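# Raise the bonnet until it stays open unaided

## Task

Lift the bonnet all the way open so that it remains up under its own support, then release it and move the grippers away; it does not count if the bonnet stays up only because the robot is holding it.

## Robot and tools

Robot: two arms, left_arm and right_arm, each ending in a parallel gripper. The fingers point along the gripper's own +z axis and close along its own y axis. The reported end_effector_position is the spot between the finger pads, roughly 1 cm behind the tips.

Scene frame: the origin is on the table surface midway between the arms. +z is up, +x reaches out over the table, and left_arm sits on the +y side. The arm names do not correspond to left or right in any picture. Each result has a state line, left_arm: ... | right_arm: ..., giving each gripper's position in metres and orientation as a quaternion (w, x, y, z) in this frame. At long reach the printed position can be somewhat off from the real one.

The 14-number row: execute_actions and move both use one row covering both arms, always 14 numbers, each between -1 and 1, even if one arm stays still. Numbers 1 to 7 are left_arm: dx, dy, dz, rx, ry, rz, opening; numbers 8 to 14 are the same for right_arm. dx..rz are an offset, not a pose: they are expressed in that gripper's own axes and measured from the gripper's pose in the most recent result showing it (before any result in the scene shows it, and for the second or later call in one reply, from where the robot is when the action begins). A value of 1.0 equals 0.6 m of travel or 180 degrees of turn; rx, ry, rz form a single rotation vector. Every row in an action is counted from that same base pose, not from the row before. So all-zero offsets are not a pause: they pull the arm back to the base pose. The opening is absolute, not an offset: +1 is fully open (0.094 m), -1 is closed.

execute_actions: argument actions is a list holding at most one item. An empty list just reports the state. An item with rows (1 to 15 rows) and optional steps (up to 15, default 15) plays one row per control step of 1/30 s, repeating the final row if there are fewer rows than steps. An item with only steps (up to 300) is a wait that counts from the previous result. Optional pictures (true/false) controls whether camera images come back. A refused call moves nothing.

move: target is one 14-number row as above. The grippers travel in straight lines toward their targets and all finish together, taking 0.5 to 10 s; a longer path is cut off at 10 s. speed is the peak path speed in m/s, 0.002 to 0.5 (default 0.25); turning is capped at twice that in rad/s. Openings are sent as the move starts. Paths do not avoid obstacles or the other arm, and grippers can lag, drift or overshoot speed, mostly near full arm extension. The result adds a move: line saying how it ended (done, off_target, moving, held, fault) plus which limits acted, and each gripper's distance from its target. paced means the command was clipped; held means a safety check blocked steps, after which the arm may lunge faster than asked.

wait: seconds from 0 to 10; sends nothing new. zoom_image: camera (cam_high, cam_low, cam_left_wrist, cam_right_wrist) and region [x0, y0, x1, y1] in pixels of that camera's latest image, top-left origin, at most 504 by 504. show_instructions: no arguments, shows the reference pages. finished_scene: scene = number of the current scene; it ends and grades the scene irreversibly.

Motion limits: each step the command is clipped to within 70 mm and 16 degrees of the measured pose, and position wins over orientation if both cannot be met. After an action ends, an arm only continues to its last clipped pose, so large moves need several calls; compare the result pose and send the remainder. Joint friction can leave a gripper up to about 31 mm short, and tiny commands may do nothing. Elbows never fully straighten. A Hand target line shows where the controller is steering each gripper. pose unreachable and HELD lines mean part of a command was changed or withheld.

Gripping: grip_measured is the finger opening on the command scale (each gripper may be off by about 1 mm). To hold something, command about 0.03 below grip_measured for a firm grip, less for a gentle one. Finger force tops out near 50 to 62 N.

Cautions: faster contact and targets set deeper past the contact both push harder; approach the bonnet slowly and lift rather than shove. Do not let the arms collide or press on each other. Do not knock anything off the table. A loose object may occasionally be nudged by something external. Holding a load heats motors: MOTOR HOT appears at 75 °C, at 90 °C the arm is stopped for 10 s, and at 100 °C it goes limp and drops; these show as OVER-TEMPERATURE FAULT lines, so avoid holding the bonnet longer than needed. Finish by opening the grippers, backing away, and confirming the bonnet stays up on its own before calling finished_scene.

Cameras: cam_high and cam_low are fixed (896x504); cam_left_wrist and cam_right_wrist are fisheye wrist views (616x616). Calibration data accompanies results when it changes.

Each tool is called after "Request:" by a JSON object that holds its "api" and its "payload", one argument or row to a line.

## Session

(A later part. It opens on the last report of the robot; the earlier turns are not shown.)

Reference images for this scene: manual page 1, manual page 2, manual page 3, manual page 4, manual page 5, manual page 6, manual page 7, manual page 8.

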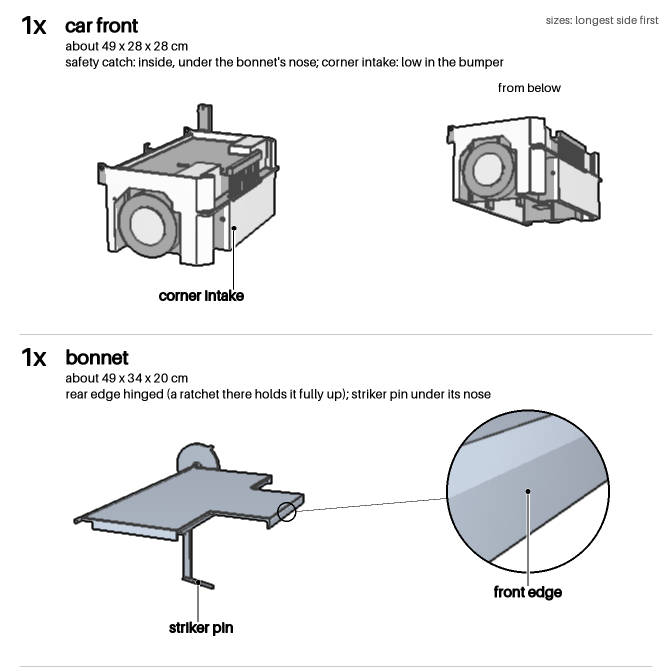

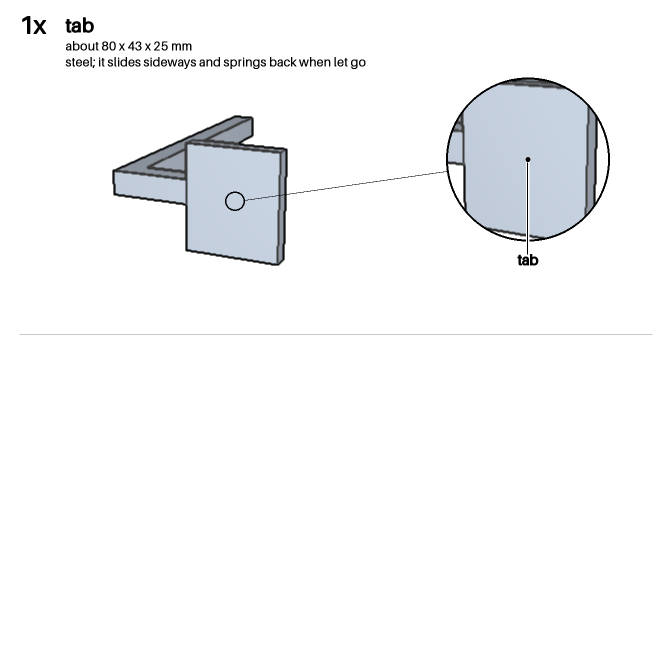

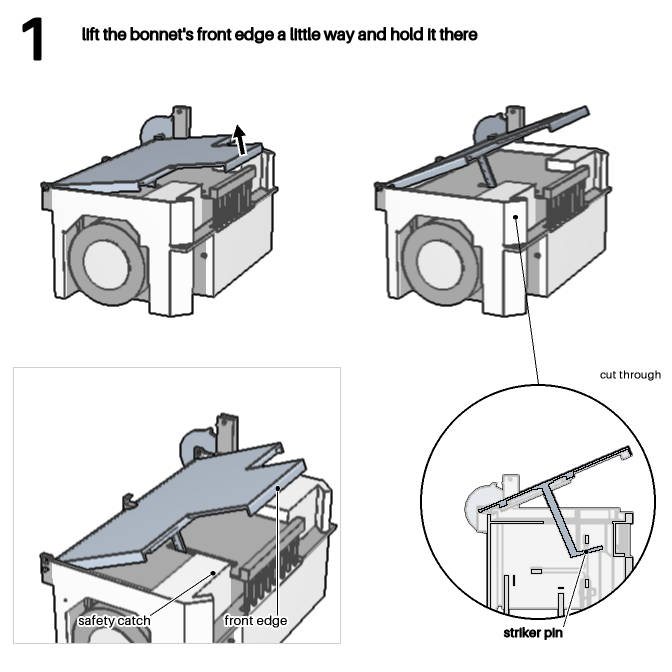

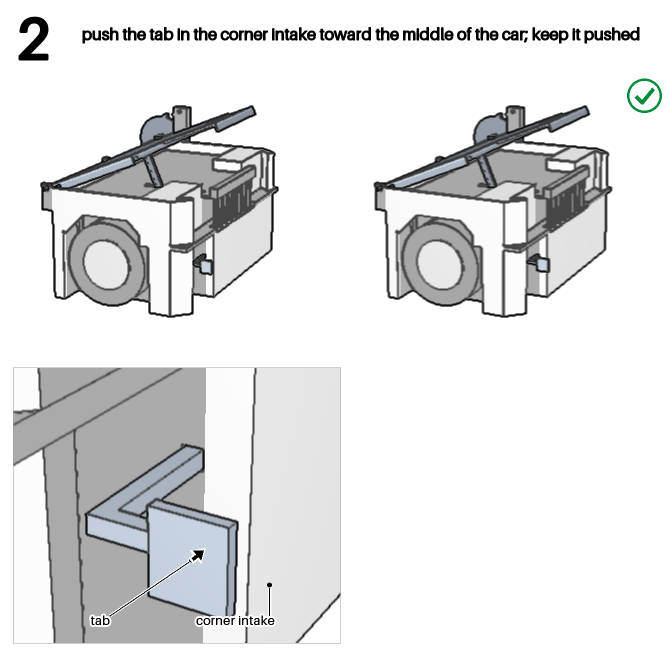

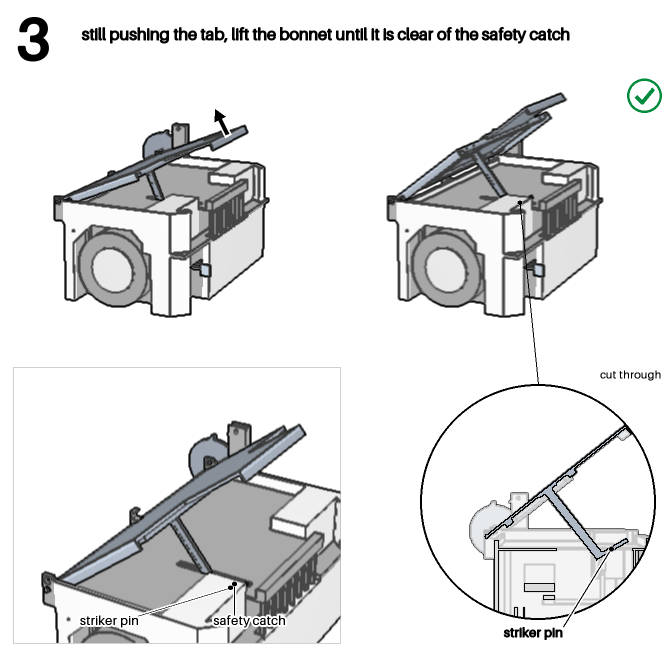

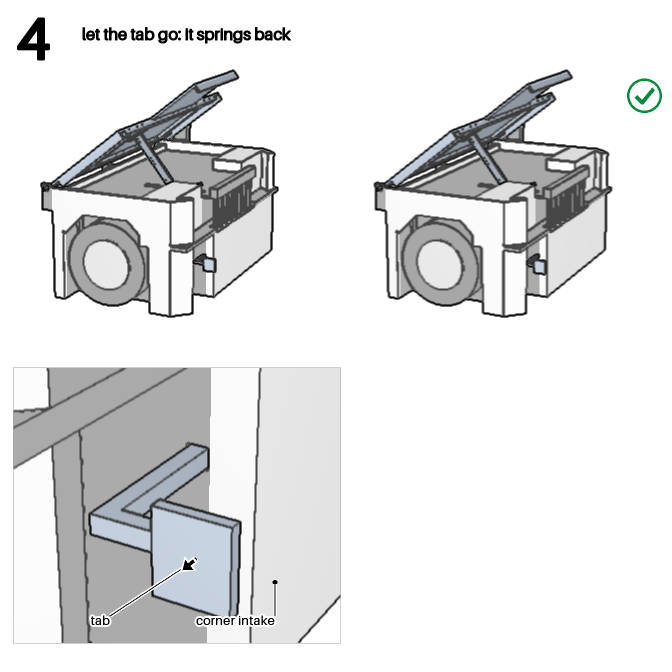

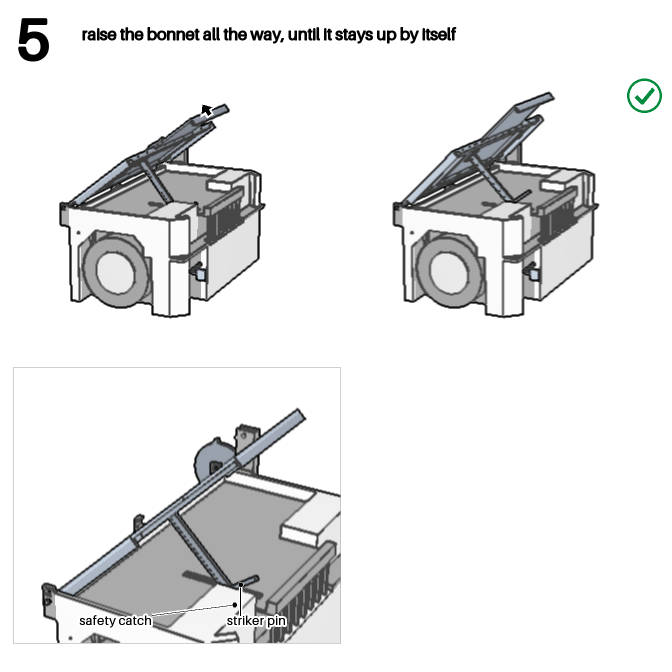

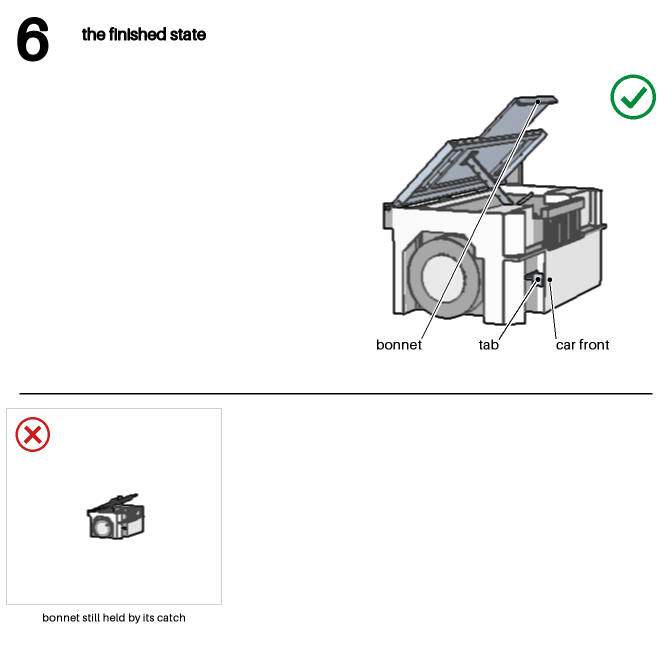

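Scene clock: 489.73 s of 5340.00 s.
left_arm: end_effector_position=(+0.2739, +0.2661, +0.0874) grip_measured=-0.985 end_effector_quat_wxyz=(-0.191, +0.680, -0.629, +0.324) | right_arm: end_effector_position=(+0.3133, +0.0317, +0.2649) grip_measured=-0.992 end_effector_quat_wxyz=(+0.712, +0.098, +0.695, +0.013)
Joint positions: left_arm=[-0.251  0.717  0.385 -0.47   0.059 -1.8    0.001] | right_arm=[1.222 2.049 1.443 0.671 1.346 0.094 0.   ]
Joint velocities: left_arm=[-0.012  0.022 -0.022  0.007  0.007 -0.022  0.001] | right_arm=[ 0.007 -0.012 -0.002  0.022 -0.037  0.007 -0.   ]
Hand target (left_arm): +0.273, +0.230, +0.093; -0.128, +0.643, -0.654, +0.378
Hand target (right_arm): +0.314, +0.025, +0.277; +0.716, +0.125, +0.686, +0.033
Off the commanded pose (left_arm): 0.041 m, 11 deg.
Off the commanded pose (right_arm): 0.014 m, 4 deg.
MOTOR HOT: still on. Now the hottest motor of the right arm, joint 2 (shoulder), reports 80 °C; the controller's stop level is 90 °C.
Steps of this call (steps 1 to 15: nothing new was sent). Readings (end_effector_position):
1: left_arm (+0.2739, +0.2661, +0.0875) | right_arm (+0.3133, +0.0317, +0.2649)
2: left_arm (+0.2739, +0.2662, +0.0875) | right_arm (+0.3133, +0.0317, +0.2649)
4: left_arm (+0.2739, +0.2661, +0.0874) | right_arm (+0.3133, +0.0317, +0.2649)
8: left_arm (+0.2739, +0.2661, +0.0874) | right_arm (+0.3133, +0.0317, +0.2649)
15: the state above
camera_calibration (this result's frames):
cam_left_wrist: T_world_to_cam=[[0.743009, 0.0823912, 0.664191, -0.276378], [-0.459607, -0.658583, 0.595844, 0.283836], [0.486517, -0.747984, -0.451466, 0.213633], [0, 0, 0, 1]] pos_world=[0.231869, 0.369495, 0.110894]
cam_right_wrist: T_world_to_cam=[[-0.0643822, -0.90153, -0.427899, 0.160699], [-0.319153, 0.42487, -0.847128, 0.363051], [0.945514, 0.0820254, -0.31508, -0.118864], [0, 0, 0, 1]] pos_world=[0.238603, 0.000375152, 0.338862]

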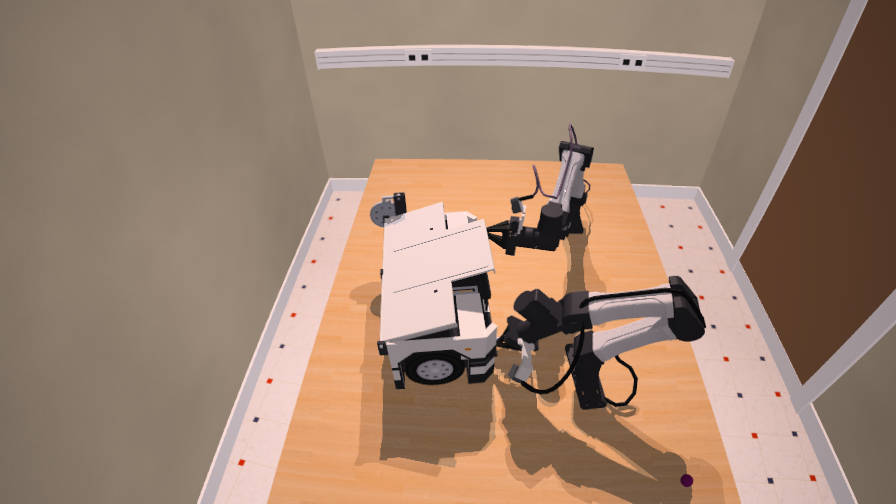

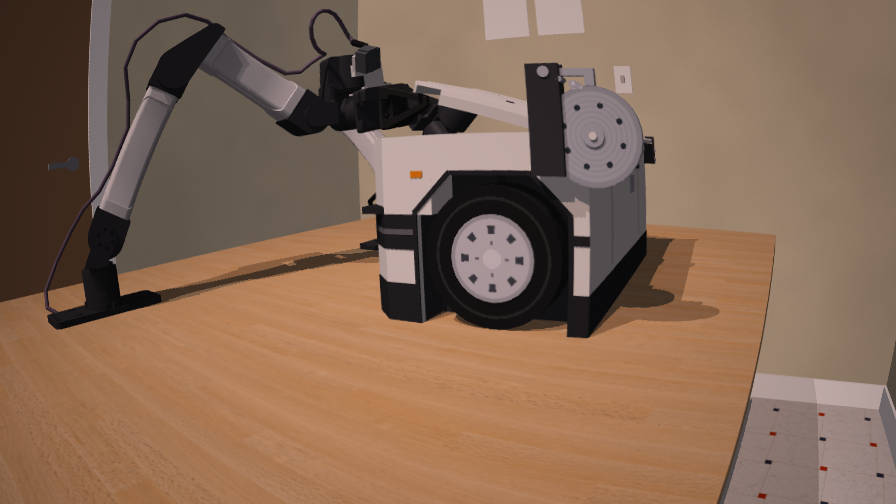

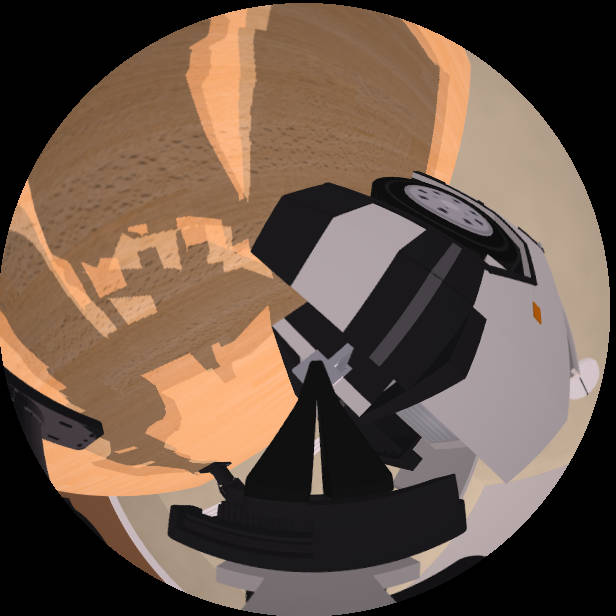

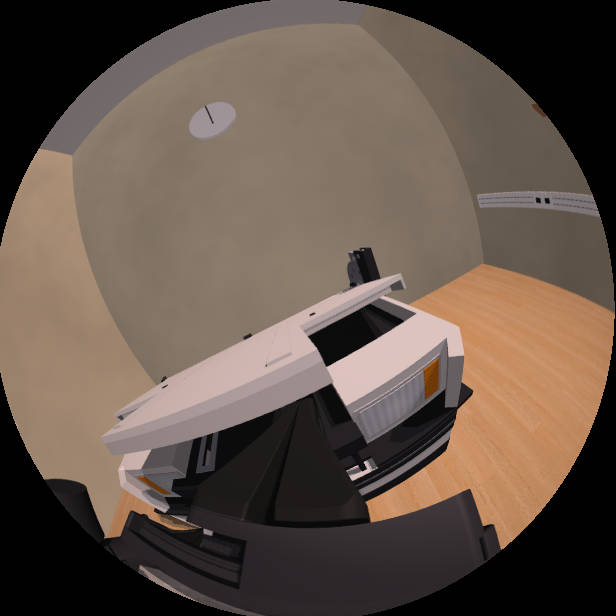

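Request:
{"api": "execute_actions", "payload": {
  "actions": [
    {"rows":[[0.068,0,0.012,-0.004,0.061,0.003,-1, -0.026,-0.007,0.003,0.002,-0.006,0.025,-1],[0.068,0,0.012,-0.004,0.061,0.003,-1, -0.032,-0.006,0.004,0.002,-0.007,0.028,-1],[0.068,0,0.012,-0.004,0.061,0.003,-1, -0.038,-0.005,0.005,0.002,-0.007,0.031,-1],[0.068,0,0.012,-0.004,0.061,0.003,-1, -0.044,-0.004,0.005,0.002,-0.008,0.034,-1],[0.068,0,0.012,-0.004,0.061,0.003,-1, -0.050,-0.003,0.006,0.001,-0.008,0.037,-1],[0.068,0,0.012,-0.004,0.061,0.003,-1, -0.056,-0.002,0.007,0.001,-0.009,0.040,-1],[0.068,0,0.012,-0.004,0.061,0.003,-1, -0.062,-0.001,0.007,0.001,-0.009,0.043,-1],[0.068,0,0.012,-0.004,0.061,0.003,-1, -0.068,0,0.008,0.001,-0.010,0.045,-1],[0.068,0,0.012,-0.004,0.061,0.003,-1, -0.073,0.001,0.009,0,-0.010,0.047,-1],[0.068,0,0.012,-0.004,0.061,0.003,-1, -0.078,0.002,0.010,0,-0.011,0.049,-1],[0.068,0,0.012,-0.004,0.061,0.003,-1, -0.083,0.003,0.011,0,-0.012,0.051,-1],[0.068,0,0.012,-0.004,0.061,0.003,-1, -0.088,0.004,0.012,0,-0.012,0.053,-1],[0.068,0,0.012,-0.004,0.061,0.003,-1, -0.092,0.005,0.013,0,-0.013,0.054,-1],[0.068,0,0.012,-0.004,0.061,0.003,-1, -0.096,0.006,0.014,0,-0.013,0.055,-1],[0.068,0,0.012,-0.004,0.061,0.003,-1, -0.100,0.007,0.015,0,-0.014,0.056,-1]],"steps":15}
  ],
  "pictures": false
}}

Request:
{"api": "execute_actions", "payload": {
  "actions": [
    {"rows":[[0.068,0,0.012,-0.004,0.061,0.003,-1, -0.096,0.004,0.012,0,-0.014,0.055,-1],[0.068,0,0.012,-0.004,0.061,0.003,-1, -0.100,0.005,0.014,0,-0.014,0.056,-1],[0.068,0,0.012,-0.004,0.061,0.003,-1, -0.104,0.006,0.016,0,-0.014,0.056,-1],[0.068,0,0.012,-0.004,0.061,0.003,-1, -0.108,0.007,0.018,0,-0.015,0.057,-1],[0.068,0,0.012,-0.004,0.061,0.003,-1, -0.112,0.008,0.020,0,-0.015,0.057,-1],[0.068,0,0.012,-0.004,0.061,0.003,-1, -0.116,0.009,0.022,0,-0.015,0.058,-1],[0.068,0,0.012,-0.004,0.061,0.003,-1, -0.120,0.010,0.024,0,-0.016,0.058,-1],[0.068,0,0.012,-0.004,0.061,0.003,-1, -0.124,0.011,0.026,0,-0.016,0.059,-1],[0.068,0,0.012,-0.004,0.061,0.003,-1, -0.128,0.012,0.028,0,-0.016,0.059,-1],[0.068,0,0.012,-0.004,0.061,0.003,-1, -0.132,0.013,0.030,0,-0.017,0.060,-1],[0.068,0,0.012,-0.004,0.061,0.003,-1, -0.136,0.014,0.032,0,-0.017,0.060,-1],[0.068,0,0.012,-0.004,0.061,0.003,-1, -0.140,0.015,0.034,0,-0.017,0.061,-1],[0.068,0,0.012,-0.004,0.061,0.003,-1, -0.144,0.016,0.036,0,-0.018,0.061,-1],[0.068,0,0.012,-0.004,0.061,0.003,-1, -0.148,0.017,0.038,0,-0.018,0.062,-1],[0.068,0,0.012,-0.004,0.061,0.003,-1, -0.152,0.018,0.040,0,-0.018,0.062,-1]],"steps":15}
  ],
  "pictures": false
}}

Request:
{"api": "execute_actions", "payload": {
  "actions": [
    {"rows":[[0.068,0,0.012,-0.004,0.061,0.003,-1, -0.098,0.004,0.012,0,-0.014,0.057,-1],[0.068,0,0.012,-0.004,0.061,0.003,-1, -0.102,0.005,0.014,0,-0.014,0.057,-1],[0.068,0,0.012,-0.004,0.061,0.003,-1, -0.106,0.006,0.016,0,-0.014,0.058,-1],[0.068,0,0.012,-0.004,0.061,0.003,-1, -0.110,0.007,0.018,0,-0.015,0.058,-1],[0.068,0,0.012,-0.004,0.061,0.003,-1, -0.114,0.008,0.020,0,-0.015,0.059,-1],[0.068,0,0.012,-0.004,0.061,0.003,-1, -0.118,0.009,0.022,0,-0.015,0.059,-1],[0.068,0,0.012,-0.004,0.061,0.003,-1, -0.122,0.010,0.024,0,-0.016,0.060,-1],[0.068,0,0.012,-0.004,0.061,0.003,-1, -0.126,0.011,0.027,0,-0.016,0.060,-1],[0.068,0,0.012,-0.004,0.061,0.003,-1, -0.130,0.012,0.029,0,-0.016,0.061,-1],[0.068,0,0.012,-0.004,0.061,0.003,-1, -0.134,0.013,0.031,0,-0.017,0.061,-1],[0.068,0,0.012,-0.004,0.061,0.003,-1, -0.138,0.014,0.034,0,-0.017,0.062,-1],[0.068,0,0.012,-0.004,0.061,0.003,-1, -0.142,0.015,0.036,0,-0.017,0.062,-1],[0.068,0,0.012,-0.004,0.061,0.003,-1, -0.145,0.016,0.038,0,-0.018,0.063,-1],[0.068,0,0.012,-0.004,0.061,0.003,-1, -0.148,0.017,0.040,0,-0.018,0.063,-1],[0.068,0,0.012,-0.004,0.061,0.003,-1, -0.150,0.018,0.042,0,-0.018,0.063,-1]],"steps":15}
  ],
  "pictures": false
}}

Request:
{"api": "execute_actions", "payload": {
  "actions": [
    {"rows":[[0.068,0,0.012,-0.004,0.061,0.003,-1, -0.095,0.003,0.010,0,-0.013,0.057,-1],[0.068,0,0.012,-0.004,0.061,0.003,-1, -0.093,0.003,0.010,0,-0.013,0.056,-1],[0.068,0,0.012,-0.004,0.061,0.003,-1, -0.090,0.003,0.010,0,-0.013,0.055,-1],[0.068,0,0.012,-0.004,0.061,0.003,-1, -0.086,0.003,0.010,0,-0.012,0.054,-1],[0.068,0,0.012,-0.004,0.061,0.003,-1, -0.082,0.002,0.010,0,-0.012,0.053,-1],[0.068,0,0.012,-0.004,0.061,0.003,-1, -0.078,0.002,0.010,0,-0.012,0.051,-1],[0.068,0,0.012,-0.004,0.061,0.003,-1, -0.074,0.002,0.010,0,-0.011,0.050,-1],[0.068,0,0.012,-0.004,0.061,0.003,-1, -0.070,0.001,0.010,0,-0.011,0.048,-1],[0.068,0,0.012,-0.004,0.061,0.003,-1, -0.066,0.001,0.010,0,-0.011,0.047,-1],[0.068,0,0.012,-0.004,0.061,0.003,-1, -0.062,0,0.010,0,-0.010,0.045,-1],[0.068,0,0.012,-0.004,0.061,0.003,-1, -0.058,0,0.010,0,-0.010,0.044,-1],[0.068,0,0.012,-0.004,0.061,0.003,-1, -0.054,0,0.010,0,-0.010,0.042,-1],[0.068,0,0.012,-0.004,0.061,0.003,-1, -0.050,0,0.010,0,-0.009,0.041,-1],[0.068,0,0.012,-0.004,0.061,0.003,-1, -0.046,0,0.010,0,-0.009,0.039,-1],[0.068,0,0.012,-0.004,0.061,0.003,-1, -0.042,0,0.010,0,-0.009,0.038,-1]],"steps":15}
  ],
  "pictures": true
}}

Scene clock: 551.00 s of 5340.00 s.
left_arm: end_effector_position=(+0.2738, +0.2661, +0.0872) grip_measured=-0.985 end_effector_quat_wxyz=(-0.193, +0.684, -0.626, +0.322) | right_arm: end_effector_position=(+0.3133, +0.0320, +0.2663) grip_measured=-0.992 end_effector_quat_wxyz=(+0.711, +0.096, +0.696, +0.012)
Joint positions: left_arm=[-0.261  0.717  0.385 -0.471  0.045 -1.815  0.001] | right_arm=[1.222 2.045 1.447 0.654 1.343 0.1   0.   ]
Joint velocities: left_arm=[-0.002 -0.012 -0.027 -0.051  0.022 -0.007  0.001] | right_arm=[-0.027 -0.007  0.081 -0.081 -0.022  0.007  0.   ]
Hand target (left_arm): +0.273, +0.229, +0.093; -0.130, +0.646, -0.650, +0.377
Hand target (right_arm): +0.318, +0.021, +0.324; +0.723, +0.158, +0.668, +0.072
Off the commanded pose (left_arm): 0.041 m, 11 deg.
Off the commanded pose (right_arm): 0.059 m, 11 deg.
MOTOR HOT: still on. Now the hottest motor of the right arm, joint 2 (shoulder), reports 83 °C; the controller's stop level is 90 °C.
Steps of this call (steps 1 to 90: nothing new was sent; then 57.77 s passed at rest; steps 91 to 105: all 15 steps of this action). Readings (end_effector_position):
91: left_arm (+0.2738, +0.2660, +0.0874) | right_arm (+0.3133, +0.0317, +0.2649)
92: left_arm (+0.2739, +0.2661, +0.0873) | right_arm (+0.3133, +0.0318, +0.2649)
94: left_arm (+0.2738, +0.2662, +0.0872) | right_arm (+0.3133, +0.0318, +0.2648)
98: left_arm (+0.2738, +0.2661, +0.0872) | right_arm (+0.3133, +0.0319, +0.2648)
105: the state above

Scene clock: 551.50 s of 5340.00 s.
left_arm: end_effector_position=(+0.2738, +0.2662, +0.0871) grip_measured=-0.985 end_effector_quat_wxyz=(-0.194, +0.687, -0.622, +0.321) | right_arm: end_effector_position=(+0.3243, +0.0334, +0.3023) grip_measured=-0.992 end_effector_quat_wxyz=(+0.717, +0.112, +0.688, +0.025)
Joint positions: left_arm=[-0.27   0.717  0.385 -0.471  0.03  -1.83   0.001] | right_arm=[1.201 2.038 1.555 0.601 1.329 0.081 0.   ]
Joint velocities: left_arm=[-0.007  0.012 -0.002  0.11   0.007 -0.066  0.   ] | right_arm=[-0.056 -0.002  0.335 -0.183 -0.066 -0.051  0.   ]
Hand target (left_arm): +0.273, +0.230, +0.093; -0.132, +0.650, -0.647, +0.376
Hand target (right_arm): +0.331, +0.020, +0.357; +0.729, +0.163, +0.661, +0.078
Off the commanded pose (left_arm): 0.042 m, 11 deg.
Off the commanded pose (right_arm): 0.058 m, 9 deg.
MOTOR HOT: still on. Now the hottest motor of the right arm, joint 2 (shoulder), reports 83 °C; the controller's stop level is 90 °C.
Steps of this call (steps 1 to 15: all 15 steps of this action). Readings (end_effector_position):
1: left_arm (+0.2738, +0.2661, +0.0872) | right_arm (+0.3133, +0.0320, +0.2671)
2: left_arm (+0.2738, +0.2661, +0.0872) | right_arm (+0.3137, +0.0320, +0.2683)
4: left_arm (+0.2738, +0.2662, +0.0872) | right_arm (+0.3143, +0.0320, +0.2707)
8: left_arm (+0.2738, +0.2662, +0.0872) | right_arm (+0.3169, +0.0323, +0.2799)
15: the state above

Scene clock: 552.00 s of 5340.00 s.
left_arm: end_effector_position=(+0.2737, +0.2662, +0.0870) grip_measured=-0.985 end_effector_quat_wxyz=(-0.196, +0.690, -0.619, +0.319) | right_arm: end_effector_position=(+0.3368, +0.0329, +0.3409) grip_measured=-0.992 end_effector_quat_wxyz=(+0.721, +0.127, +0.681, +0.037)
Joint positions: left_arm=[-0.28   0.717  0.385 -0.471  0.017 -1.843  0.001] | right_arm=[1.176 2.036 1.687 0.507 1.307 0.082 0.   ]
Joint velocities: left_arm=[-0.002 -0.012 -0.007 -0.037  0.007 -0.022  0.001] | right_arm=[-0.076  0.002  0.33  -0.286 -0.037 -0.066  0.001]
Hand target (left_arm): +0.273, +0.230, +0.093; -0.134, +0.653, -0.644, +0.375
Hand target (right_arm): +0.342, +0.018, +0.392; +0.732, +0.179, +0.651, +0.091
Off the commanded pose (left_arm): 0.041 m, 11 deg.
Off the commanded pose (right_arm): 0.054 m, 9 deg.
MOTOR HOT: still on. Now the hottest motor of the right arm, joint 2 (shoulder), reports 83 °C; the controller's stop level is 90 °C.
Steps of this call (steps 1 to 15: all 15 steps of this action). Readings (end_effector_position):
1: left_arm (+0.2738, +0.2662, +0.0871) | right_arm (+0.3251, +0.0336, +0.3050)
2: left_arm (+0.2737, +0.2662, +0.0871) | right_arm (+0.3254, +0.0335, +0.3073)
4: left_arm (+0.2737, +0.2663, +0.0871) | right_arm (+0.3262, +0.0334, +0.3112)
8: left_arm (+0.2737, +0.2662, +0.0870) | right_arm (+0.3292, +0.0335, +0.3188)
15: the state above

Scene clock: 552.50 s of 5340.00 s.
left_arm: end_effector_position=(+0.2737, +0.2663, +0.0870) grip_measured=-0.985 end_effector_quat_wxyz=(-0.197, +0.693, -0.616, +0.318) | right_arm: end_effector_position=(+0.3378, +0.0326, +0.3478) grip_measured=-0.992 end_effector_quat_wxyz=(+0.720, +0.138, +0.678, +0.047)
Joint positions: left_arm=[-0.288  0.717  0.385 -0.471  0.005 -1.855  0.001] | right_arm=[1.174 2.036 1.713 0.485 1.307 0.11  0.   ]
Joint velocities: left_arm=[-0.022 -0.002 -0.007 -0.037 -0.022 -0.007 -0.   ] | right_arm=[ 0.012  0.012  0.002 -0.007 -0.11  -0.066  0.   ]
Hand target (left_arm): +0.274, +0.230, +0.093; -0.135, +0.656, -0.641, +0.374
Hand target (right_arm): +0.341, +0.026, +0.366; +0.726, +0.167, +0.663, +0.078
Off the commanded pose (left_arm): 0.042 m, 11 deg.
Off the commanded pose (right_arm): 0.019 m, 5 deg.
MOTOR HOT: still on. Now the hottest motor of the right arm, joint 2 (shoulder), reports 83 °C; the controller's stop level is 90 °C.
Steps of this call (steps 1 to 15: all 15 steps of this action). Readings (end_effector_position):
1: left_arm (+0.2737, +0.2663, +0.0870) | right_arm (+0.3376, +0.0327, +0.3438)
2: left_arm (+0.2737, +0.2662, +0.0870) | right_arm (+0.3378, +0.0326, +0.3462)
4: left_arm (+0.2737, +0.2662, +0.0870) | right_arm (+0.3378, +0.0324, +0.3481)
8: left_arm (+0.2737, +0.2663, +0.0870) | right_arm (+0.3378, +0.0325, +0.3478)
15: the state above
camera_calibration (this result's frames):
cam_left_wrist: T_world_to_cam=[[0.741298, 0.111028, 0.661929, -0.282859], [-0.431356, -0.676762, 0.596594, 0.281178], [0.514207, -0.727782, -0.45379, 0.200926], [0, 0, 0, 1]] pos_world=[0.227653, 0.367926, 0.110662]
cam_right_wrist: T_world_to_cam=[[-0.0536304, -0.851187, -0.522116, 0.225995], [-0.280336, 0.514674, -0.81026, 0.411856], [0.958403, 0.102913, -0.26622, -0.138033], [0, 0, 0, 1]] pos_world=[0.259869, -0.00540253, 0.414959]

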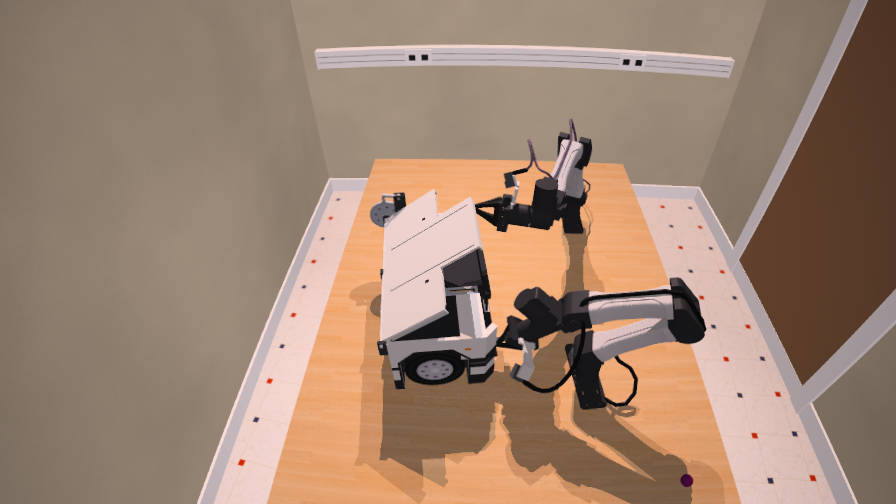

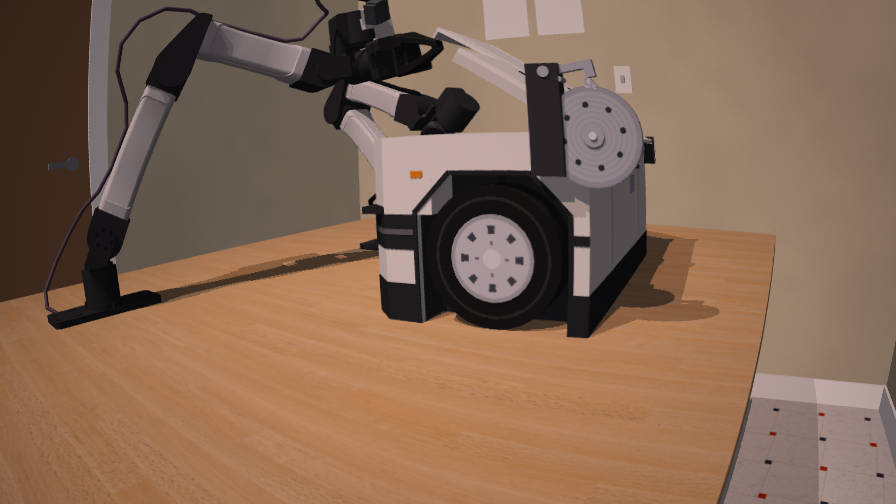

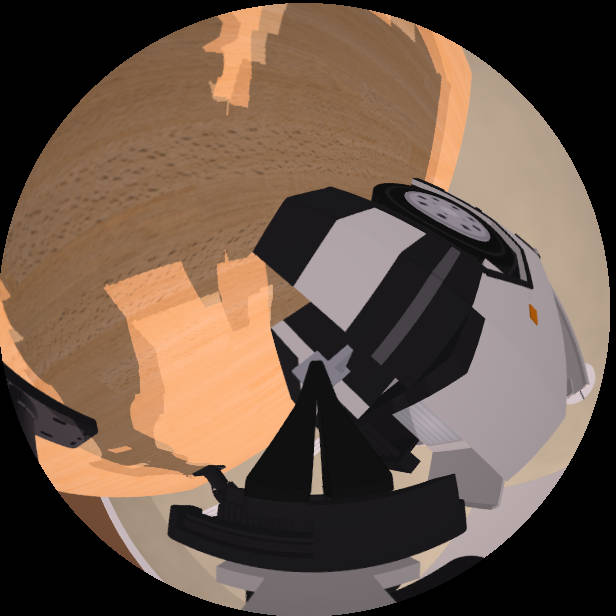

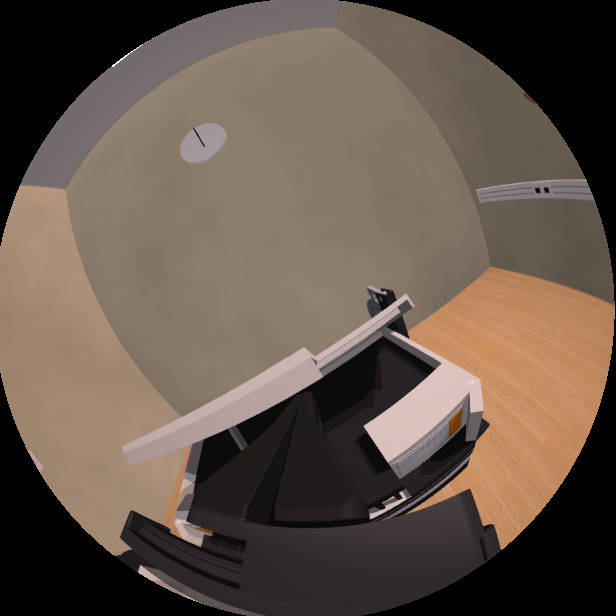

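Request:
{"api": "execute_actions", "payload": {
  "actions": [
    {"rows":[[0.068,0,0.012,-0.004,0.061,0.003,-1, -0.032,-0.002,0.009,0,-0.007,0.028,-1],[0.068,0,0.012,-0.004,0.061,0.003,-1, -0.035,-0.001,0.012,0,-0.007,0.030,-1],[0.068,0,0.012,-0.004,0.061,0.003,-1, -0.038,0,0.015,0,-0.008,0.032,-1],[0.068,0,0.012,-0.004,0.061,0.003,-1, -0.041,0.001,0.018,0,-0.008,0.034,-1],[0.068,0,0.012,-0.004,0.061,0.003,-1, -0.044,0.002,0.021,0,-0.009,0.036,-1],[0.068,0,0.012,-0.004,0.061,0.003,-1, -0.047,0.003,0.024,0,-0.009,0.038,-1],[0.068,0,0.012,-0.004,0.061,0.003,-1, -0.050,0.004,0.027,0,-0.010,0.040,-1],[0.068,0,0.012,-0.004,0.061,0.003,-1, -0.053,0.005,0.030,0,-0.010,0.042,-1],[0.068,0,0.012,-0.004,0.061,0.003,-1, -0.056,0.006,0.033,0,-0.011,0.044,-1],[0.068,0,0.012,-0.004,0.061,0.003,-1, -0.059,0.007,0.036,0,-0.011,0.046,-1],[0.068,0,0.012,-0.004,0.061,0.003,-1, -0.062,0.008,0.039,0,-0.012,0.048,-1],[0.068,0,0.012,-0.004,0.061,0.003,-1, -0.065,0.009,0.042,0,-0.012,0.050,-1],[0.068,0,0.012,-0.004,0.061,0.003,-1, -0.068,0.010,0.045,0,-0.013,0.052,-1],[0.068,0,0.012,-0.004,0.061,0.003,-1, -0.071,0.011,0.047,0,-0.013,0.053,-1],[0.068,0,0.012,-0.004,0.061,0.003,-1, -0.074,0.012,0.049,0,-0.013,0.054,-1]],"steps":15}
  ],
  "pictures": true
}}

Scene clock: 563.47 s of 5340.00 s.
left_arm: end_effector_position=(+0.2737, +0.2663, +0.0870) grip_measured=-0.985 end_effector_quat_wxyz=(-0.198, +0.695, -0.613, +0.317) | right_arm: end_effector_position=(+0.3484, +0.0321, +0.3585) grip_measured=-0.992 end_effector_quat_wxyz=(+0.721, +0.154, +0.673, +0.062)
Joint positions: left_arm=[-0.296  0.717  0.385 -0.471 -0.006 -1.866  0.001] | right_arm=[1.153 2.052 1.772 0.454 1.289 0.145 0.   ]
Joint velocities: left_arm=[-0.007 -0.002 -0.007 -0.037 -0.007 -0.051 -0.001] | right_arm=[-0.095  0.076  0.286 -0.037 -0.066  0.095  0.   ]
Hand target (left_arm): +0.274, +0.230, +0.093; -0.137, +0.659, -0.638, +0.374
Hand target (right_arm): +0.361, +0.020, +0.393; +0.730, +0.195, +0.647, +0.105
Off the commanded pose (left_arm): 0.041 m, 11 deg.
Off the commanded pose (right_arm): 0.040 m, 7 deg.
MOTOR HOT: still on. Now the hottest motor of the right arm, joint 2 (shoulder), reports 83 °C; the controller's stop level is 90 °C.
Steps of this call (steps 1 to 90: nothing new was sent; then 7.47 s passed at rest; steps 91 to 105: all 15 steps of this action). Readings (end_effector_position):
91: left_arm (+0.2737, +0.2662, +0.0870) | right_arm (+0.3378, +0.0326, +0.3477)
92: left_arm (+0.2737, +0.2663, +0.0870) | right_arm (+0.3378, +0.0327, +0.3476)
94: left_arm (+0.2737, +0.2663, +0.0870) | right_arm (+0.3382, +0.0325, +0.3475)
98: left_arm (+0.2737, +0.2663, +0.0870) | right_arm (+0.3389, +0.0323, +0.3483)
105: the state above
camera_calibration (this result's frames):
cam_left_wrist: T_world_to_cam=[[0.740334, 0.116515, 0.662065, -0.284074], [-0.426057, -0.680474, 0.596181, 0.280767], [0.519982, -0.72345, -0.454136, 0.198236], [0, 0, 0, 1]] pos_world=[0.226854, 0.367567, 0.110713]
cam_right_wrist: T_world_to_cam=[[-0.0485631, -0.827483, -0.559387, 0.242567], [-0.269714, 0.550106, -0.79034, 0.411733], [0.961715, 0.112493, -0.249899, -0.152567], [0, 0, 0, 1]] pos_world=[0.269556, -0.0086138, 0.422971]

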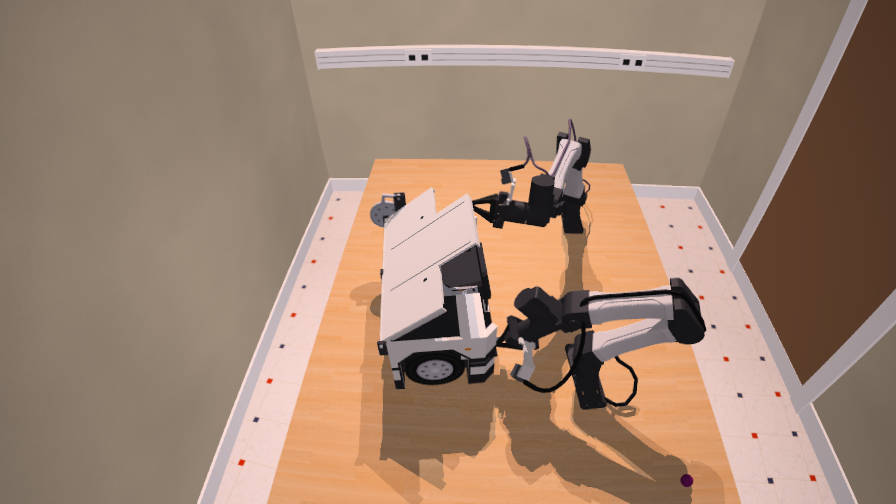

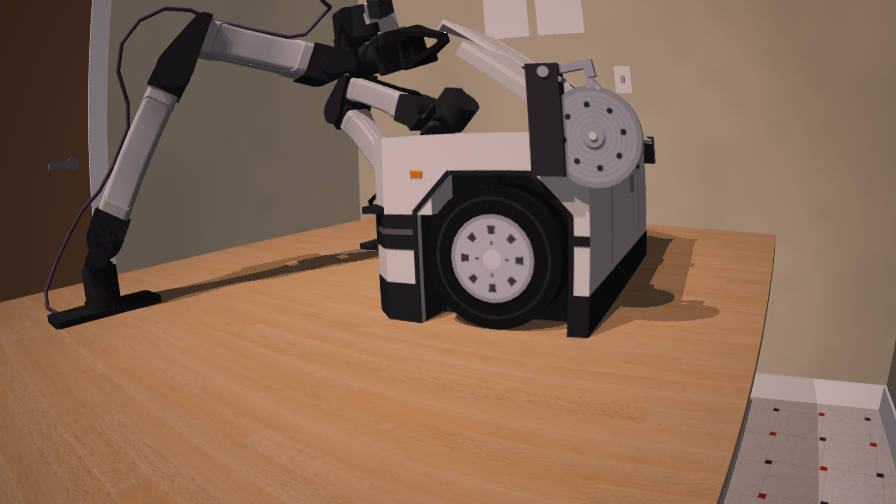

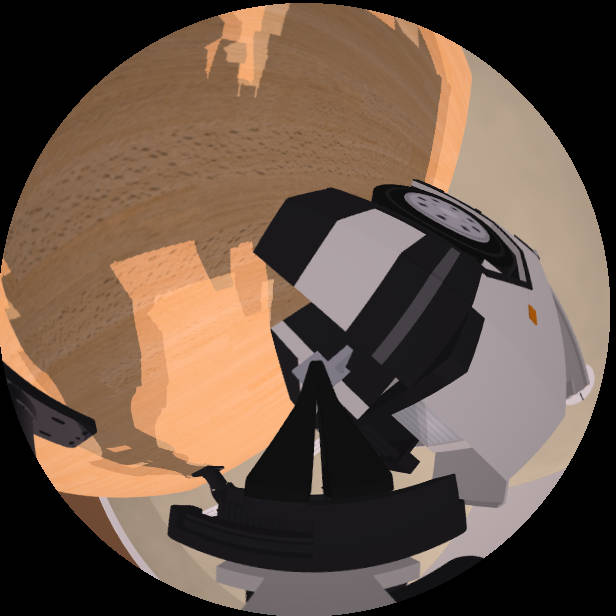

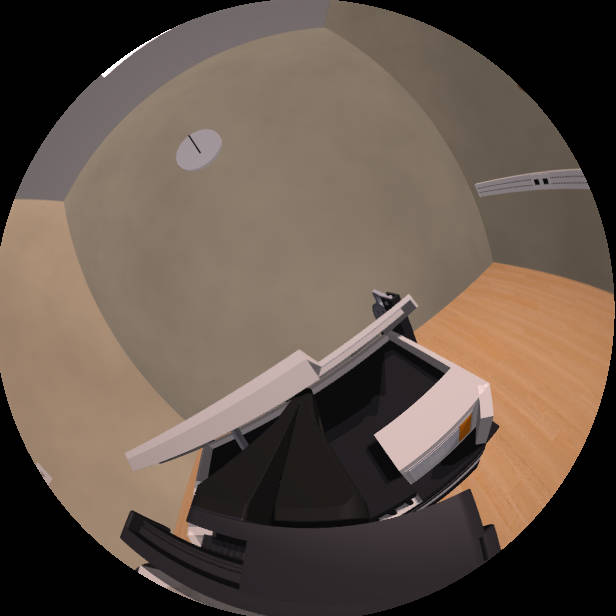

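Request:
{"api": "execute_actions", "payload": {
  "actions": [
    {"rows":[[0.068,0,0.012,-0.004,0.061,0.003,-1, -0.060,0.003,0.029,0,-0.011,0.041,-1],[0.068,0,0.012,-0.004,0.061,0.003,-1, -0.062,0.006,0.033,0,-0.011,0.041,-1],[0.068,0,0.012,-0.004,0.061,0.003,-1, -0.064,0.009,0.037,0,-0.011,0.042,-1],[0.068,0,0.012,-0.004,0.061,0.003,-1, -0.066,0.012,0.040,0,-0.012,0.042,-1],[0.068,0,0.012,-0.004,0.061,0.003,-1, -0.068,0.015,0.043,0,-0.012,0.043,-1],[0.068,0,0.012,-0.004,0.061,0.003,-1, -0.071,0.018,0.046,0,-0.012,0.043,-1],[0.068,0,0.012,-0.004,0.061,0.003,-1, -0.074,0.021,0.049,0,-0.012,0.044,-1],[0.068,0,0.012,-0.004,0.061,0.003,-1, -0.077,0.024,0.052,0,-0.013,0.044,-1],[0.068,0,0.012,-0.004,0.061,0.003,-1, -0.080,0.027,0.055,0,-0.013,0.045,-1],[0.068,0,0.012,-0.004,0.061,0.003,-1, -0.083,0.030,0.058,0,-0.013,0.045,-1],[0.068,0,0.012,-0.004,0.061,0.003,-1, -0.086,0.033,0.061,0,-0.013,0.046,-1],[0.068,0,0.012,-0.004,0.061,0.003,-1, -0.089,0.036,0.064,0,-0.014,0.046,-1],[0.068,0,0.012,-0.004,0.061,0.003,-1, -0.092,0.039,0.067,0,-0.014,0.047,-1],[0.068,0,0.012,-0.004,0.061,0.003,-1, -0.094,0.042,0.070,0,-0.014,0.047,-1],[0.068,0,0.012,-0.004,0.061,0.003,-1, -0.096,0.045,0.073,0,-0.014,0.048,-1]],"steps":15}
  ],
  "pictures": false
}}

Request:
{"api": "execute_actions", "payload": {
  "actions": [
    {"steps":9}
  ]
}}

Scene clock: 582.40 s of 5340.00 s.
left_arm: end_effector_position=(+0.2736, +0.2664, +0.0869) grip_measured=-0.985 end_effector_quat_wxyz=(-0.200, +0.698, -0.611, +0.316) | right_arm: end_effector_position=(+0.3760, +0.0354, +0.3935) grip_measured=-0.992 end_effector_quat_wxyz=(+0.725, +0.185, +0.659, +0.078)
Joint positions: left_arm=[-0.303  0.717  0.385 -0.472 -0.017 -1.877  0.001] | right_arm=[1.106 2.148 2.035 0.33  1.268 0.174 0.   ]
Joint velocities: left_arm=[-0.012 -0.002  0.017 -0.066 -0.022 -0.007  0.   ] | right_arm=[-0.09   0.31   0.74  -0.315  0.007  0.066  0.   ]
Hand target (left_arm): +0.274, +0.230, +0.093; -0.139, +0.662, -0.636, +0.373
Hand target (right_arm): +0.386, +0.030, +0.422; +0.732, +0.204, +0.640, +0.113
Off the commanded pose (left_arm): 0.042 m, 11 deg.
Off the commanded pose (right_arm): 0.033 m, 5 deg.
MOTOR HOT: still on. Now the hottest motor of the right arm, joint 2 (shoulder), reports 83 °C; the controller's stop level is 90 °C.
Steps of this call (steps 1 to 90: nothing new was sent; then 15.43 s passed at rest; steps 91 to 105: all 15 steps of this action). Readings (end_effector_position):
91: left_arm (+0.2736, +0.2664, +0.0869) | right_arm (+0.3528, +0.0316, +0.3630)
92: left_arm (+0.2736, +0.2664, +0.0869) | right_arm (+0.3529, +0.0317, +0.3637)
94: left_arm (+0.2736, +0.2664, +0.0869) | right_arm (+0.3543, +0.0318, +0.3658)
98: left_arm (+0.2736, +0.2664, +0.0869) | right_arm (+0.3608, +0.0329, +0.3748)
105: the state above

Scene clock: 582.70 s of 5340.00 s.
left_arm: end_effector_position=(+0.2736, +0.2664, +0.0869) grip_measured=-0.985 end_effector_quat_wxyz=(-0.200, +0.698, -0.611, +0.316) | right_arm: end_effector_position=(+0.3804, +0.0361, +0.3982) grip_measured=-0.992 end_effector_quat_wxyz=(+0.725, +0.184, +0.659, +0.078)
Joint positions: left_arm=[-0.303  0.717  0.385 -0.472 -0.017 -1.877  0.001] | right_arm=[1.098 2.163 2.079 0.295 1.259 0.179 0.   ]
Joint velocities: left_arm=[ 0.002  0.012 -0.017  0.037 -0.007 -0.007 -0.001] | right_arm=[-0.007  0.007 -0.002 -0.037 -0.022 -0.007 -0.   ]
Hand target (left_arm): +0.274, +0.230, +0.093; -0.139, +0.662, -0.636, +0.373
Hand target (right_arm): +0.386, +0.030, +0.422; +0.732, +0.204, +0.640, +0.113
Off the commanded pose (left_arm): 0.042 m, 11 deg.
Off the commanded pose (right_arm): 0.027 m, 5 deg.
MOTOR HOT: still on. Now the hottest motor of the right arm, joint 2 (shoulder), reports 84 °C; the controller's stop level is 90 °C.
Steps of this call (steps 1 to 9: nothing new was sent). Readings (end_effector_position):
1: left_arm (+0.2736, +0.2664, +0.0869) | right_arm (+0.3779, +0.0358, +0.3957)
2: left_arm (+0.2736, +0.2664, +0.0869) | right_arm (+0.3794, +0.0359, +0.3973)
4: left_arm (+0.2736, +0.2664, +0.0869) | right_arm (+0.3804, +0.0361, +0.3982)
8: left_arm (+0.2736, +0.2664, +0.0869) | right_arm (+0.3804, +0.0361, +0.3982)
9: the state above
camera_calibration (this result's frames):
cam_left_wrist: T_world_to_cam=[[0.739533, 0.122118, 0.66195, -0.285275], [-0.420576, -0.683987, 0.596052, 0.28028], [0.525554, -0.7192, -0.454471, 0.195675], [0, 0, 0, 1]] pos_world=[0.226011, 0.367275, 0.110705]
cam_right_wrist: T_world_to_cam=[[-0.0513739, -0.788113, -0.613383, 0.290843], [-0.236166, 0.606361, -0.75931, 0.422464], [0.970354, 0.105852, -0.217277, -0.189938], [0, 0, 0, 1]] pos_world=[0.29902, -0.00684329, 0.457911]

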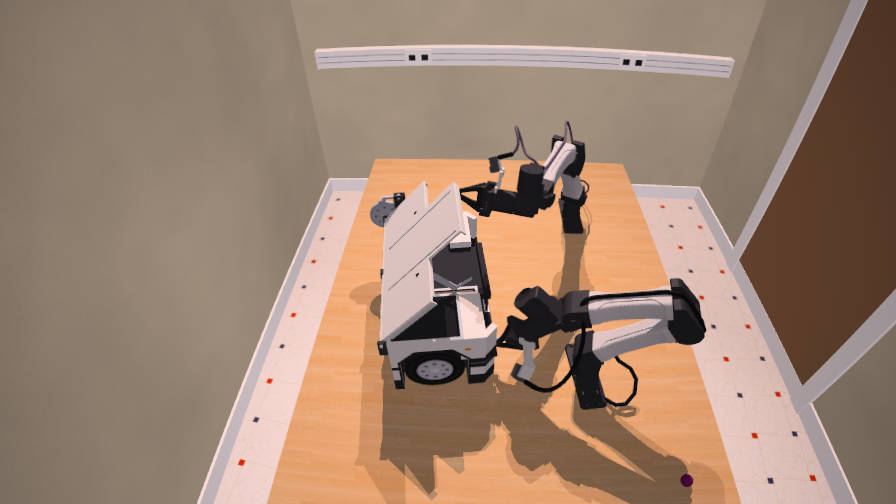

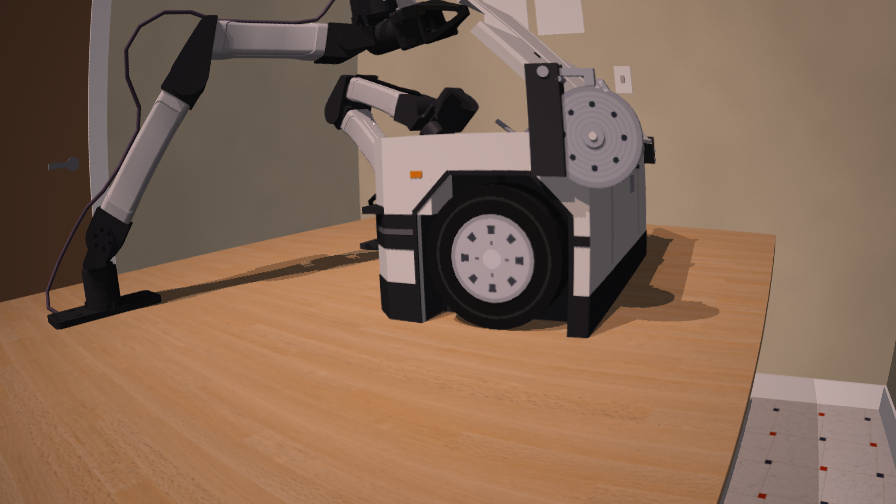

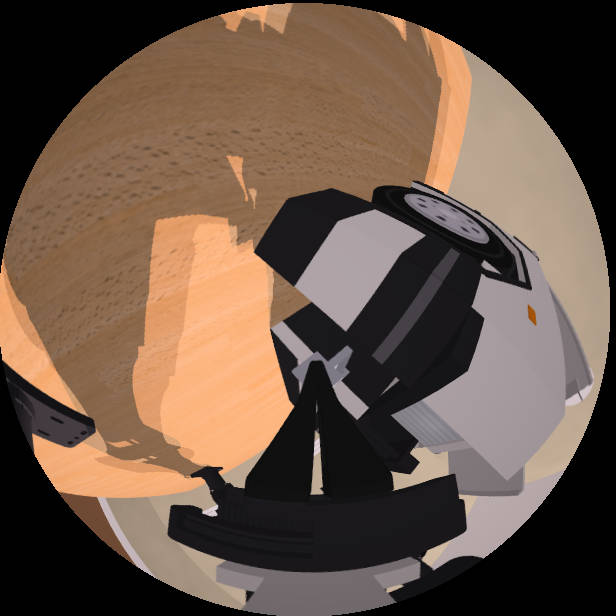

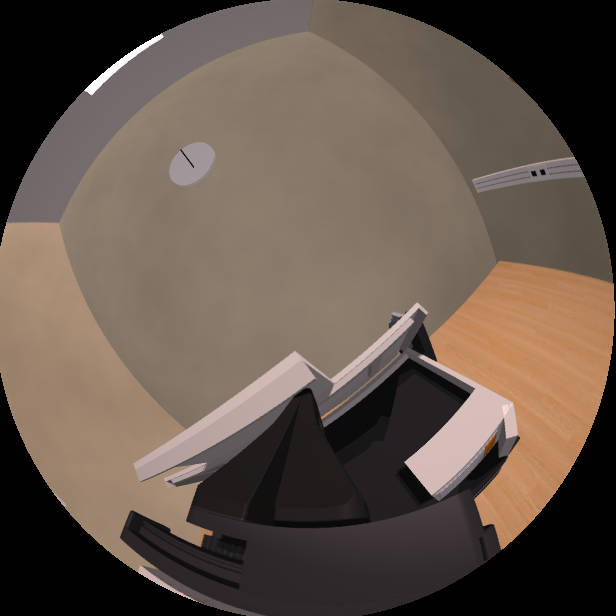

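The pawl appears to have dropped. Checking.

Request:
{"api": "zoom_image", "payload": {
  "camera": "cam_low",
  "region": [520,50,660,130]
}}

Region (520, 50, 660, 130) of cam_low's 896x504 image, scaled by 3.600, with more detail than that image has; it fills the top 288 rows of this view, and the rest is white.

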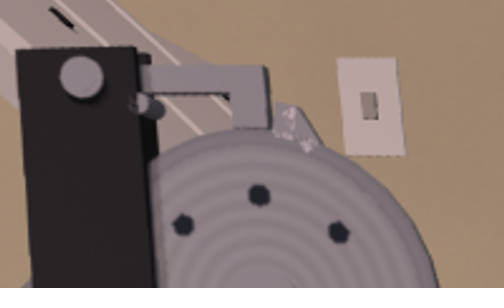

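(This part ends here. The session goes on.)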